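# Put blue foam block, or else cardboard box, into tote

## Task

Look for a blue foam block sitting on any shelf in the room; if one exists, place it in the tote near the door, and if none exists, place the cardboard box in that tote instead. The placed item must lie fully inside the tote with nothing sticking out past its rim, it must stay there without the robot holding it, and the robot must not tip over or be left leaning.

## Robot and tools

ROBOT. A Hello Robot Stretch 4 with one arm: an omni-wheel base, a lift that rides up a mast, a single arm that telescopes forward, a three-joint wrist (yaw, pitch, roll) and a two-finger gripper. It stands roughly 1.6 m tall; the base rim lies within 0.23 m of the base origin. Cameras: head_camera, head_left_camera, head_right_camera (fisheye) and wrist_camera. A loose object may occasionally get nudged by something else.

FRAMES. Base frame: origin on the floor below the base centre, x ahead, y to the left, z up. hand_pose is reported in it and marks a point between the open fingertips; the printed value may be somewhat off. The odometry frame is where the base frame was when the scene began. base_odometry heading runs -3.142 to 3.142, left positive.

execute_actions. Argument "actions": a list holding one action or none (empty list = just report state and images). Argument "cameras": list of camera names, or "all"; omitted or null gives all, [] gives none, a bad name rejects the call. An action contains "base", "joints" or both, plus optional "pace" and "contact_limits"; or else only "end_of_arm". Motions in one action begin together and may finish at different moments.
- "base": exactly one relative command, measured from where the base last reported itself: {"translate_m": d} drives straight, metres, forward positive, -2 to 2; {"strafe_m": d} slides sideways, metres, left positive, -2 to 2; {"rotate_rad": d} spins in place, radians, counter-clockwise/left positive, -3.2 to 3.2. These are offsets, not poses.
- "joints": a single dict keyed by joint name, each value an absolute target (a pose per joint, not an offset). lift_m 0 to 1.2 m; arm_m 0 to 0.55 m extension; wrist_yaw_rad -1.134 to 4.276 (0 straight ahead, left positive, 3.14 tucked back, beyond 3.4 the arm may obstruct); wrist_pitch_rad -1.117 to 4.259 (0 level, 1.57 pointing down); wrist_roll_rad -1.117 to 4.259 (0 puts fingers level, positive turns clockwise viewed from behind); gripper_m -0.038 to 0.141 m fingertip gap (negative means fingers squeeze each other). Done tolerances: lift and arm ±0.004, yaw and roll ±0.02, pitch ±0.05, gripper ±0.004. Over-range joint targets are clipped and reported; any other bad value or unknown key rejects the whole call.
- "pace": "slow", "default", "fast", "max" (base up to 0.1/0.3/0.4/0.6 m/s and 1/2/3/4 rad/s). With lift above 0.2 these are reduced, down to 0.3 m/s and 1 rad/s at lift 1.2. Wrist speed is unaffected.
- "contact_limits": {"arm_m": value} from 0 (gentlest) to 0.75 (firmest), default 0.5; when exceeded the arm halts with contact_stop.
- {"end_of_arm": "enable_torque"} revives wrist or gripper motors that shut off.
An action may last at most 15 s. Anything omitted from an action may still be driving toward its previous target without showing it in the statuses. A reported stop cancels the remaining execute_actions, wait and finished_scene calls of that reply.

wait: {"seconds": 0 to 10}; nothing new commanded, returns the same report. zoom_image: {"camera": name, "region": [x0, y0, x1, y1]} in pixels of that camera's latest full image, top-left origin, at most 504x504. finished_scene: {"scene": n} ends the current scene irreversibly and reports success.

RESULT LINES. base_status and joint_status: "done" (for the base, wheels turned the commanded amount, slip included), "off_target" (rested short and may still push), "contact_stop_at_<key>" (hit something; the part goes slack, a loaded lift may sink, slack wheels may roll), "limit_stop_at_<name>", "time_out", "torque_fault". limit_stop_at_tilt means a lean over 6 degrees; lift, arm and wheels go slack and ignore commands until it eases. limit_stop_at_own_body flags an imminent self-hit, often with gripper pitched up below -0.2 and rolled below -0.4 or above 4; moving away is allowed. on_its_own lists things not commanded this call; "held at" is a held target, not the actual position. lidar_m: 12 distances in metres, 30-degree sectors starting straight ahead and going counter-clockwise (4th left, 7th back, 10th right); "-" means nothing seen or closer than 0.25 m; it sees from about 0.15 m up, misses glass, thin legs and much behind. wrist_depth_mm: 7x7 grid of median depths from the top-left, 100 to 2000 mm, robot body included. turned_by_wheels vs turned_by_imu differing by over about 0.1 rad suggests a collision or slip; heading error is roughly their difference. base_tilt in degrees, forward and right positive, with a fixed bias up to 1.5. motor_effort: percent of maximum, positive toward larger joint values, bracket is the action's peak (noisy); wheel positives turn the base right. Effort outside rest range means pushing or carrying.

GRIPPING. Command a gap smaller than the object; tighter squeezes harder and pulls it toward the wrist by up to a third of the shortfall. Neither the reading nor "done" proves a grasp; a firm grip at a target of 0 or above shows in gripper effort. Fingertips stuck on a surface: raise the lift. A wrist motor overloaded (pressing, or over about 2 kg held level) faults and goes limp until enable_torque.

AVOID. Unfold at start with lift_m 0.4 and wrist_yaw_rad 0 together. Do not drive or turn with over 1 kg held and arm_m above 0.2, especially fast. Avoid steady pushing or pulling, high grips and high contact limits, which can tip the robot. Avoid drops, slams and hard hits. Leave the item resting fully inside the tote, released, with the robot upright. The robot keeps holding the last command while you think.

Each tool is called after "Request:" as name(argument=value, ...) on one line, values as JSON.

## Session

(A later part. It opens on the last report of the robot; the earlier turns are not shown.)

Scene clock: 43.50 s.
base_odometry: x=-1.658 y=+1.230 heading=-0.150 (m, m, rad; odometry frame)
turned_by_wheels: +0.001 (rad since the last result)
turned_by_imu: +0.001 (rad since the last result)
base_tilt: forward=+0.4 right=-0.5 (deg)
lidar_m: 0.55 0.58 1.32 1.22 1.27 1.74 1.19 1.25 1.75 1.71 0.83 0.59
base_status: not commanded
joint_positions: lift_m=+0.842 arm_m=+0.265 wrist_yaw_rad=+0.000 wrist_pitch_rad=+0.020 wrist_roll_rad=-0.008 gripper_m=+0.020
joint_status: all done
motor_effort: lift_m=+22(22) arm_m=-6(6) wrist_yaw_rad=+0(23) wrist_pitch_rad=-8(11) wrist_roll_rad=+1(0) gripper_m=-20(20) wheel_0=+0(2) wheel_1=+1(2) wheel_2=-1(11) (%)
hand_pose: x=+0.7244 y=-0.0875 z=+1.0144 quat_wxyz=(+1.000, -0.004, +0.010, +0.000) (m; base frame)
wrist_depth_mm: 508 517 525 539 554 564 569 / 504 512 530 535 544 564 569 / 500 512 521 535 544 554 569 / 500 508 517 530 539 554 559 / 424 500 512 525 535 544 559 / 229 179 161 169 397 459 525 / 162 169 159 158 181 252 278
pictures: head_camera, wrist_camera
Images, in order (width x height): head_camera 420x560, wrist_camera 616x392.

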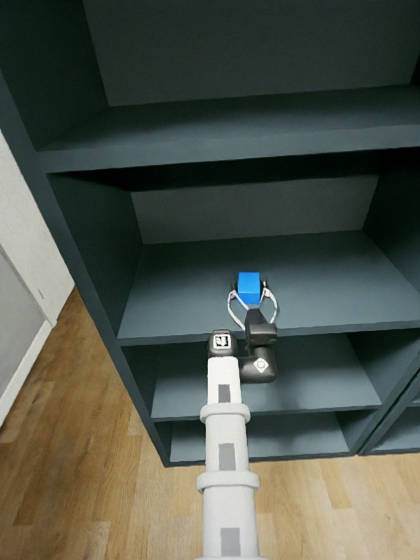

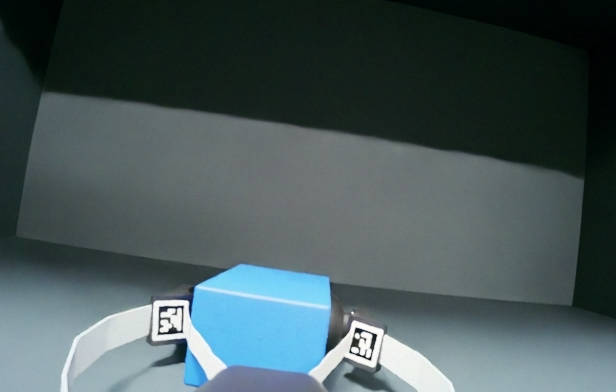

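Request:
execute_actions(actions=[{"joints": {"lift_m": 0.87}}], cameras=["wrist_camera"])

Request:
execute_actions(actions=[{"joints": {"arm_m": 0.0}, "pace": "fast"}], cameras=["head_camera", "wrist_camera"])

Scene clock: 44.70 s.
base_odometry: x=-1.658 y=+1.230 heading=-0.150 (m, m, rad; odometry frame)
turned_by_wheels: +0.000 (rad since the last result)
turned_by_imu: +0.000 (rad since the last result)
base_tilt: forward=+0.5 right=-0.2 (deg)
lidar_m: 0.55 0.58 1.32 1.23 1.25 1.73 1.20 1.24 1.74 1.71 0.84 0.60
base_status: not commanded
joint_positions: lift_m=+0.870 arm_m=+0.265 wrist_yaw_rad=+0.000 wrist_pitch_rad=+0.020 wrist_roll_rad=-0.008 gripper_m=+0.020
joint_status: all done
motor_effort: lift_m=+24(24) arm_m=-6(6) wrist_yaw_rad=+0(0) wrist_pitch_rad=-8(8) wrist_roll_rad=+1(0) gripper_m=-20(21) wheel_0=+0(0) wheel_1=+1(1) wheel_2=+0(0) (%)
hand_pose: x=+0.7244 y=-0.0875 z=+1.0423 quat_wxyz=(+1.000, -0.004, +0.010, +0.000) (m; base frame)
wrist_depth_mm: 508 517 525 539 549 549 521 / 504 512 521 535 549 559 574 / 500 508 521 535 544 554 564 / 500 504 512 530 539 554 559 / 492 500 512 521 535 549 554 / 309 179 161 169 525 539 549 / 219 224 159 158 180 340 377
pictures: wrist_camera
Images, in order (width x height): wrist_camera 616x392.

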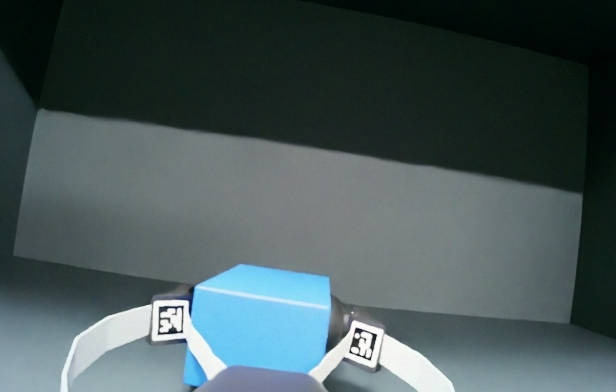

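Scene clock: 46.30 s.
base_odometry: x=-1.658 y=+1.230 heading=-0.150 (m, m, rad; odometry frame)
turned_by_wheels: +0.000 (rad since the last result)
turned_by_imu: +0.000 (rad since the last result)
base_tilt: forward=+0.6 right=-0.4 (deg)
lidar_m: 0.55 0.58 1.32 1.23 1.27 1.75 1.20 1.24 1.74 1.72 0.84 0.60
base_status: not commanded
joint_positions: lift_m=+0.870 arm_m=+0.001 wrist_yaw_rad=+0.000 wrist_pitch_rad=+0.020 wrist_roll_rad=-0.008 gripper_m=+0.020
joint_status: all done
motor_effort: lift_m=+24(24) arm_m=-6(7) wrist_yaw_rad=+0(1) wrist_pitch_rad=-9(9) wrist_roll_rad=+0(0) gripper_m=-19(20) wheel_0=+0(0) wheel_1=+1(1) wheel_2=+0(0) (%)
hand_pose: x=+0.4604 y=-0.0875 z=+1.0422 quat_wxyz=(+1.000, -0.004, +0.010, +0.000) (m; base frame)
wrist_depth_mm: 508 668 668 640 591 549 521 / 521 768 788 798 798 732 640 / 544 768 778 798 820 831 661 / 569 759 778 798 809 831 647 / 535 715 768 788 798 820 627 / 315 179 161 170 549 634 585 / 535 317 159 158 180 349 384
pictures: head_camera, wrist_camera
Images, in order (width x height): head_camera 420x560, wrist_camera 616x392.

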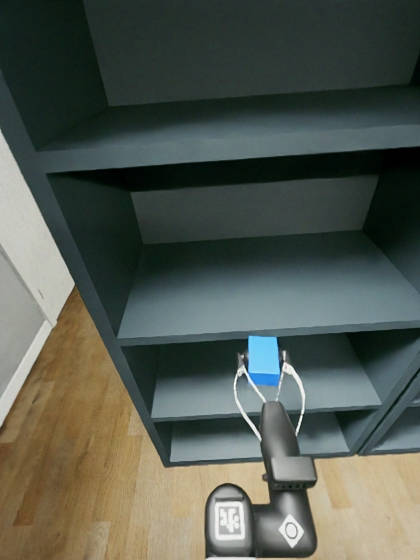

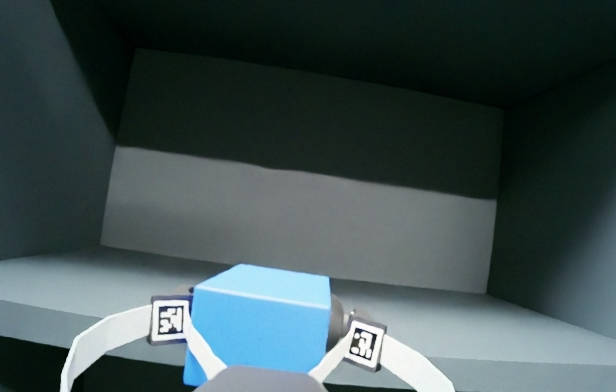

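Request:
execute_actions(actions=[{"base": {"strafe_m": 0.9}, "joints": {"lift_m": 0.42, "wrist_pitch_rad": 1.57}, "pace": "fast"}])

Scene clock: 51.27 s.
base_odometry: x=-1.523 y=+2.120 heading=-0.150 (m, m, rad; odometry frame)
turned_by_wheels: +0.000 (rad since the last result)
turned_by_imu: -0.002 (rad since the last result)
base_tilt: forward=+0.3 right=-0.1 (deg)
lidar_m: 1.52 0.52 0.36 0.34 0.36 0.44 1.25 1.39 1.72 2.41 0.82 0.83
base_status: done
joint_positions: lift_m=+0.420 arm_m=+0.001 wrist_yaw_rad=+0.000 wrist_pitch_rad=+1.570 wrist_roll_rad=-0.008 gripper_m=+0.020
joint_status: all done
motor_effort: lift_m=+17(21) arm_m=-6(6) wrist_yaw_rad=+0(0) wrist_pitch_rad=-1(8) wrist_roll_rad=+2(1) gripper_m=-21(18) wheel_0=+2(10) wheel_1=-1(9) wheel_2=-1(1) (%)
hand_pose: x=+0.1721 y=-0.0874 z=+0.3099 quat_wxyz=(+0.707, -0.003, +0.707, +0.003) (m; base frame)
wrist_depth_mm: 535 544 554 559 564 574 591 / 530 535 549 554 559 569 574 / 525 530 539 544 554 569 574 / 517 521 530 539 544 554 564 / 508 325 345 530 539 554 559 / 303 179 161 169 535 544 549 / 298 301 159 158 181 535 539
pictures: head_camera, head_left_camera, head_right_camera, wrist_camera
Images, in order (width x height): head_camera 420x560, head_left_camera 420x672, head_right_camera 420x672, wrist_camera 616x392.

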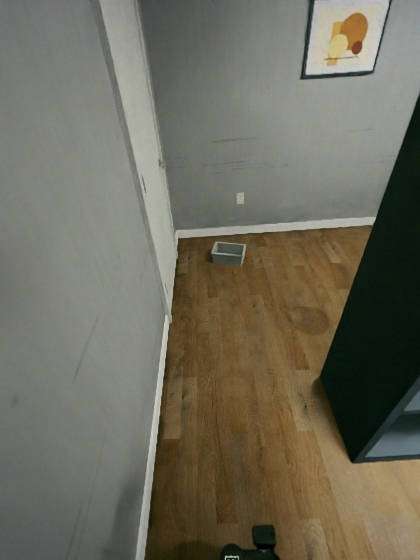

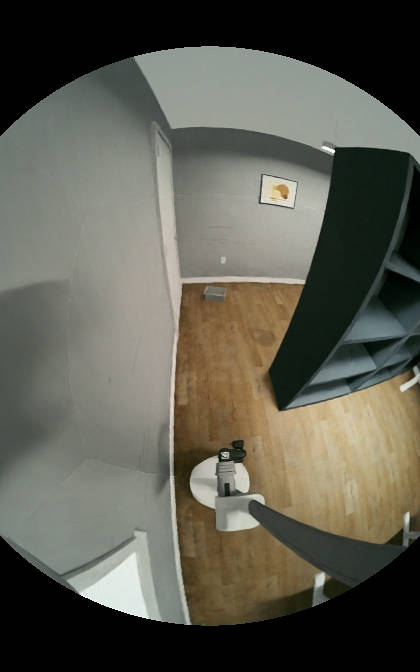

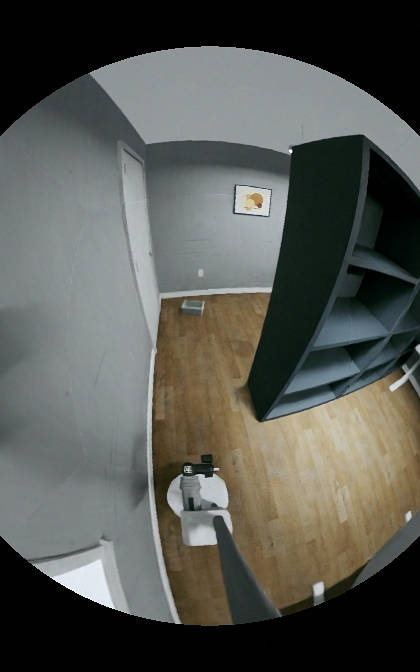

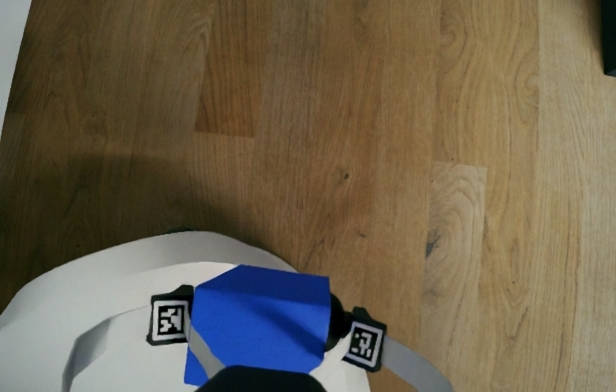

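Request:
execute_actions(actions=[{"base": {"translate_m": 1.72}, "joints": {"arm_m": 0.22}, "pace": "max"}])

Scene clock: 56.57 s.
base_odometry: x=+0.177 y=+1.864 heading=-0.150 (m, m, rad; odometry frame)
turned_by_wheels: +0.000 (rad since the last result)
turned_by_imu: -0.004 (rad since the last result)
base_tilt: forward=+0.6 right=-0.5 (deg)
lidar_m: 0.49 0.57 0.41 0.38 0.39 0.57 1.43 0.91 1.01 2.47 1.47 0.47
base_status: done
joint_positions: lift_m=+0.420 arm_m=+0.219 wrist_yaw_rad=+0.000 wrist_pitch_rad=+1.570 wrist_roll_rad=-0.008 gripper_m=+0.020
joint_status: all done
motor_effort: lift_m=+18(17) arm_m=+6(6) wrist_yaw_rad=+0(1) wrist_pitch_rad=+0(2) wrist_roll_rad=+0(1) gripper_m=-20(22) wheel_0=+0(8) wheel_1=-1(9) wheel_2=-1(13) (%)
hand_pose: x=+0.3901 y=-0.0874 z=+0.3099 quat_wxyz=(+0.707, -0.003, +0.707, +0.003) (m; base frame)
wrist_depth_mm: 535 539 462 554 564 580 585 / 525 535 521 512 496 569 580 / 517 525 535 539 535 564 569 / 512 521 525 535 535 554 564 / 508 517 525 530 535 549 554 / 504 178 161 169 535 539 549 / 500 504 159 158 180 539 539
pictures: head_camera, head_left_camera, head_right_camera, wrist_camera
Images, in order (width x height): head_camera 420x560, head_left_camera 420x672, head_right_camera 420x672, wrist_camera 616x392.

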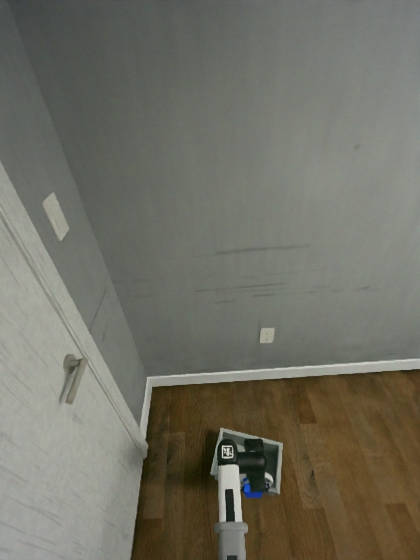

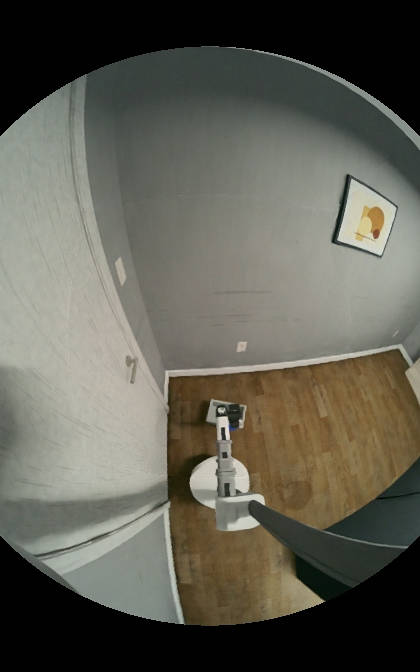

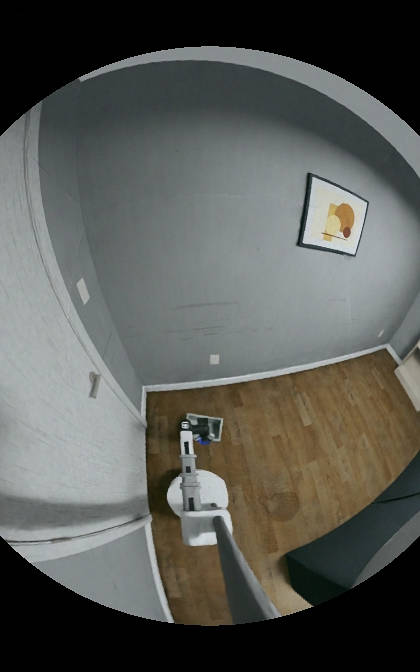

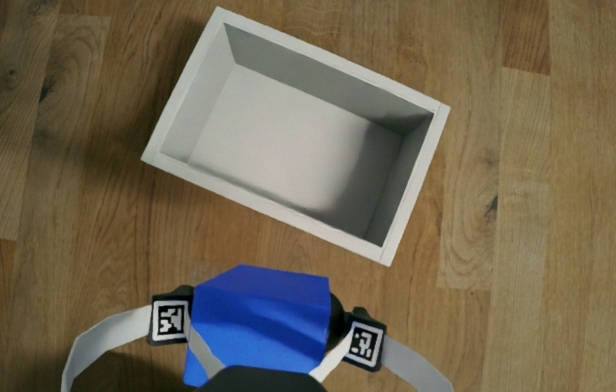

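Request:
execute_actions(actions=[{"joints": {"arm_m": 0.36, "wrist_roll_rad": 0.28, "lift_m": 0.30}, "pace": "fast"}], cameras=["head_camera", "wrist_camera"])

Scene clock: 59.33 s.
base_odometry: x=+0.177 y=+1.864 heading=-0.150 (m, m, rad; odometry frame)
turned_by_wheels: +0.000 (rad since the last result)
turned_by_imu: +0.000 (rad since the last result)
base_tilt: forward=+0.5 right=-0.3 (deg)
lidar_m: 0.46 0.56 0.41 0.38 0.40 0.58 1.43 0.91 0.98 2.49 1.48 0.46
base_status: not commanded
joint_positions: lift_m=+0.300 arm_m=+0.359 wrist_yaw_rad=+0.000 wrist_pitch_rad=+1.570 wrist_roll_rad=+0.280 gripper_m=+0.020
joint_status: all done
motor_effort: lift_m=+17(18) arm_m=+6(6) wrist_yaw_rad=-1(1) wrist_pitch_rad=+0(1) wrist_roll_rad=+0(5) gripper_m=-20(20) wheel_0=+0(0) wheel_1=+0(0) wheel_2=-1(1) (%)
hand_pose: x=+0.5301 y=-0.0874 z=+0.1900 quat_wxyz=(+0.701, +0.098, +0.700, -0.098) (m; base frame)
wrist_depth_mm: 413 418 424 430 436 445 452 / 407 413 421 424 430 439 445 / 404 315 334 418 427 433 439 / 402 329 407 410 375 430 436 / 392 340 402 407 410 424 430 / 389 179 161 169 362 418 421 / 384 277 159 158 181 415 418
pictures: head_camera, wrist_camera
Images, in order (width x height): head_camera 420x560, wrist_camera 616x392.

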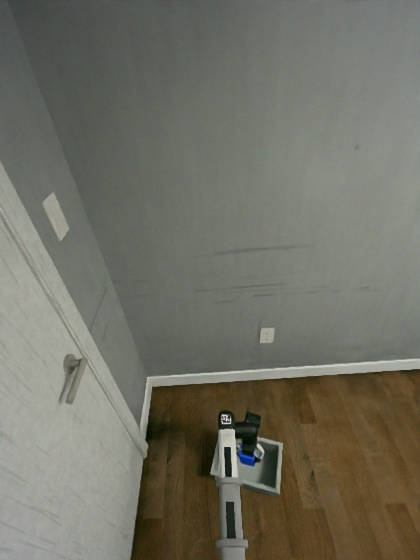

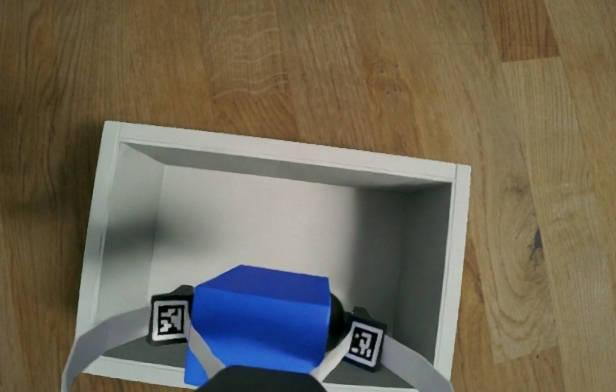

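Request:
execute_actions(actions=[{"joints": {"arm_m": 0.372, "lift_m": 0.15}}], cameras=["head_camera", "wrist_camera"])

Scene clock: 61.60 s.
base_odometry: x=+0.177 y=+1.864 heading=-0.150 (m, m, rad; odometry frame)
turned_by_wheels: +0.000 (rad since the last result)
turned_by_imu: +0.000 (rad since the last result)
base_tilt: forward=+0.5 right=-0.4 (deg)
lidar_m: 1.00 0.57 0.42 0.37 0.40 0.56 1.44 0.90 0.98 2.49 1.46 0.48
base_status: not commanded
joint_positions: lift_m=+0.150 arm_m=+0.371 wrist_yaw_rad=+0.000 wrist_pitch_rad=+1.570 wrist_roll_rad=+0.280 gripper_m=+0.020
joint_status: all done
motor_effort: lift_m=+17(19) arm_m=+6(6) wrist_yaw_rad=-1(1) wrist_pitch_rad=-2(1) wrist_roll_rad=+1(2) gripper_m=-19(21) wheel_0=+0(0) wheel_1=-1(1) wheel_2=+0(1) (%)
hand_pose: x=+0.5420 y=-0.0874 z=+0.0400 quat_wxyz=(+0.700, +0.099, +0.700, -0.098) (m; base frame)
wrist_depth_mm: 263 267 270 274 278 283 287 / 142 144 146 271 276 279 283 / 192 213 189 167 150 151 152 / 208 254 258 262 264 235 189 / 213 251 255 259 263 246 188 / 217 179 161 169 258 236 181 / 206 246 159 158 181 226 -
pictures: head_camera, wrist_camera
Images, in order (width x height): head_camera 420x560, wrist_camera 616x392.

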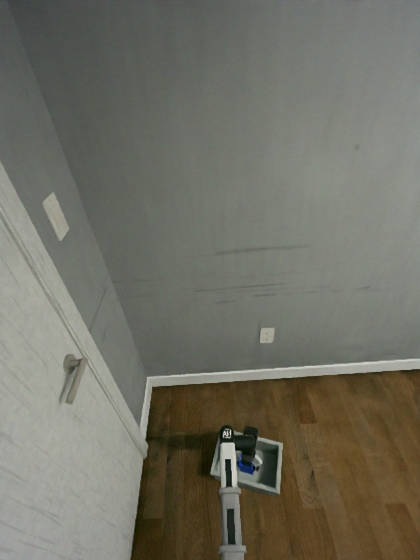

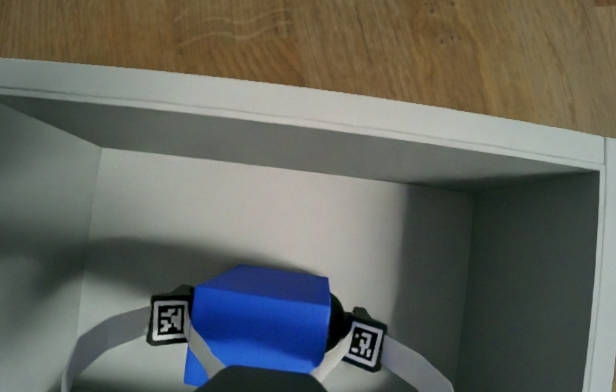

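Request:
execute_actions(actions=[{"joints": {"lift_m": 0.143}, "pace": "slow"}], cameras=["wrist_camera"])

Scene clock: 62.57 s.
base_odometry: x=+0.177 y=+1.864 heading=-0.150 (m, m, rad; odometry frame)
turned_by_wheels: +0.000 (rad since the last result)
turned_by_imu: +0.000 (rad since the last result)
base_tilt: forward=+0.5 right=-0.5 (deg)
lidar_m: 0.64 0.56 0.42 0.38 0.39 0.58 1.43 0.92 1.01 2.47 1.45 0.45
base_status: not commanded
joint_positions: lift_m=+0.144 arm_m=+0.371 wrist_yaw_rad=+0.000 wrist_pitch_rad=+1.572 wrist_roll_rad=+0.280 gripper_m=+0.020
joint_status: all done
motor_effort: lift_m=+12(15) arm_m=+6(6) wrist_yaw_rad=+0(0) wrist_pitch_rad=-6(6) wrist_roll_rad=+2(1) gripper_m=-20(20) wheel_0=+0(0) wheel_1=-1(1) wheel_2=-1(1) (%)
hand_pose: x=+0.5415 y=-0.0874 z=+0.0334 quat_wxyz=(+0.700, +0.099, +0.701, -0.099) (m; base frame)
wrist_depth_mm: 258 262 266 270 274 279 282 / 137 139 141 266 271 274 279 / 192 209 185 164 147 147 148 / 209 250 254 256 260 230 187 / 214 247 251 255 259 244 186 / 219 179 160 167 255 234 180 / 208 241 158 158 180 224 -
pictures: wrist_camera
Images, in order (width x height): wrist_camera 616x392.

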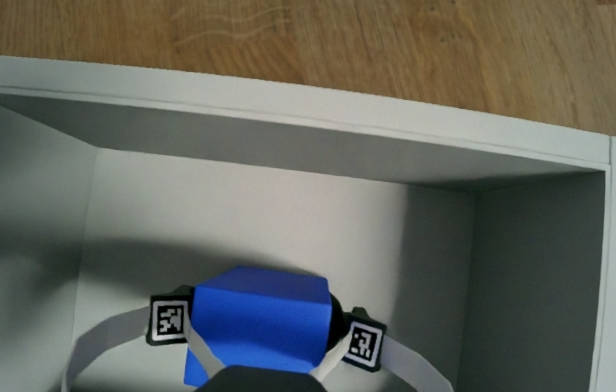

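Request:
execute_actions(actions=[{"joints": {"lift_m": 0.153, "gripper_m": 0.095}}], cameras=["wrist_camera"])

Scene clock: 64.37 s.
base_odometry: x=+0.177 y=+1.864 heading=-0.150 (m, m, rad; odometry frame)
turned_by_wheels: +0.000 (rad since the last result)
turned_by_imu: +0.000 (rad since the last result)
base_tilt: forward=+0.4 right=-0.3 (deg)
lidar_m: 1.00 0.55 0.42 0.38 0.41 0.58 1.45 0.91 0.98 2.52 1.48 0.49
base_status: not commanded
joint_positions: lift_m=+0.153 arm_m=+0.371 wrist_yaw_rad=+0.000 wrist_pitch_rad=+1.570 wrist_roll_rad=+0.280 gripper_m=+0.095
joint_status: all done
motor_effort: lift_m=+21(23) arm_m=+6(6) wrist_yaw_rad=+0(1) wrist_pitch_rad=+0(6) wrist_roll_rad=+1(1) gripper_m=-2(20) wheel_0=+0(0) wheel_1=-1(1) wheel_2=-1(1) (%)
hand_pose: x=+0.5421 y=-0.0874 z=+0.0426 quat_wxyz=(+0.701, +0.099, +0.700, -0.099) (m; base frame)
wrist_depth_mm: 265 268 273 277 282 286 290 / 145 146 148 274 278 283 286 / 193 213 187 167 153 154 155 / 208 257 260 264 267 234 189 / 213 255 257 260 266 246 187 / 217 213 169 170 263 236 181 / 220 248 166 168 228 226 -
pictures: wrist_camera
Images, in order (width x height): wrist_camera 616x392.

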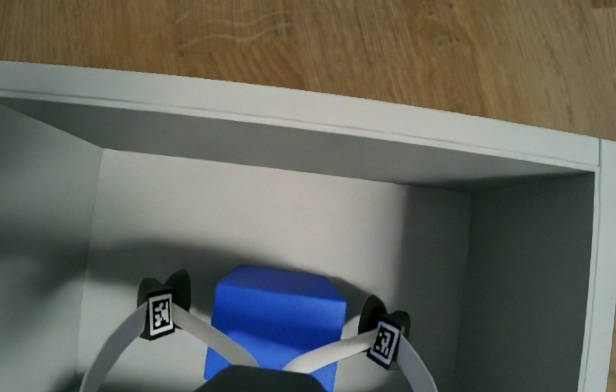

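The block is released and stands on the tote floor. I'll raise the gripper clear of it.

Request:
execute_actions(actions=[{"joints": {"lift_m": 0.29}, "pace": "fast"}], cameras=["head_camera", "wrist_camera"])

Scene clock: 66.10 s.
base_odometry: x=+0.177 y=+1.864 heading=-0.150 (m, m, rad; odometry frame)
turned_by_wheels: +0.000 (rad since the last result)
turned_by_imu: +0.000 (rad since the last result)
base_tilt: forward=+0.4 right=-0.4 (deg)
lidar_m: 0.48 0.58 0.42 0.38 0.40 0.57 1.43 0.92 0.98 2.49 1.49 0.46
base_status: not commanded
joint_positions: lift_m=+0.290 arm_m=+0.371 wrist_yaw_rad=+0.000 wrist_pitch_rad=+1.570 wrist_roll_rad=+0.280 gripper_m=+0.095
joint_status: all done
motor_effort: lift_m=+23(25) arm_m=+6(6) wrist_yaw_rad=+0(0) wrist_pitch_rad=+0(0) wrist_roll_rad=+1(0) gripper_m=-2(2) wheel_0=+0(0) wheel_1=-1(1) wheel_2=-1(1) (%)
hand_pose: x=+0.5420 y=-0.0874 z=+0.1795 quat_wxyz=(+0.700, +0.099, +0.700, -0.099) (m; base frame)
wrist_depth_mm: 402 407 410 421 424 436 439 / 397 402 407 413 421 427 433 / 392 312 402 410 415 421 430 / 389 320 394 397 342 415 424 / 384 332 392 397 402 413 418 / 379 213 389 392 336 407 413 / 375 283 298 334 245 402 410
pictures: head_camera, wrist_camera
Images, in order (width x height): head_camera 420x560, wrist_camera 616x392.

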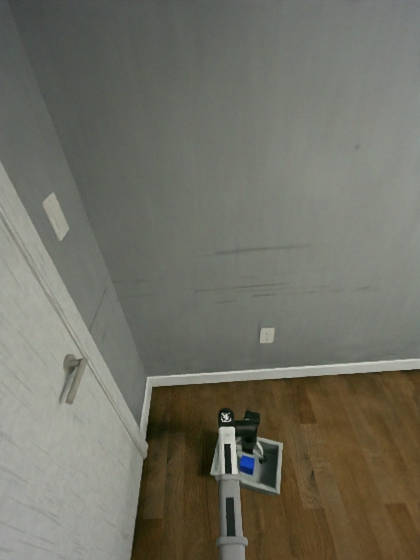

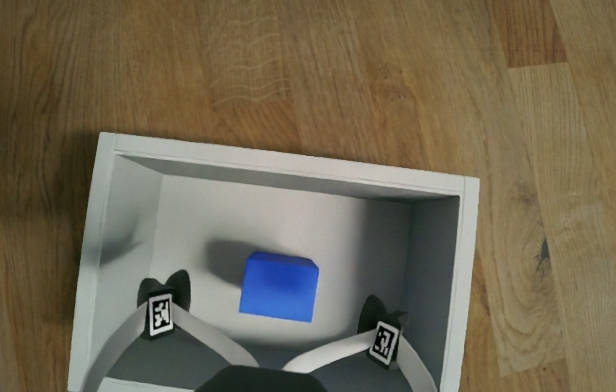

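The block stands inside the tote, clear of the edges, and the gripper is above the rim. I'll end scene 1.

Request:
finished_scene(scene=1)

The scene is finished: the task was done.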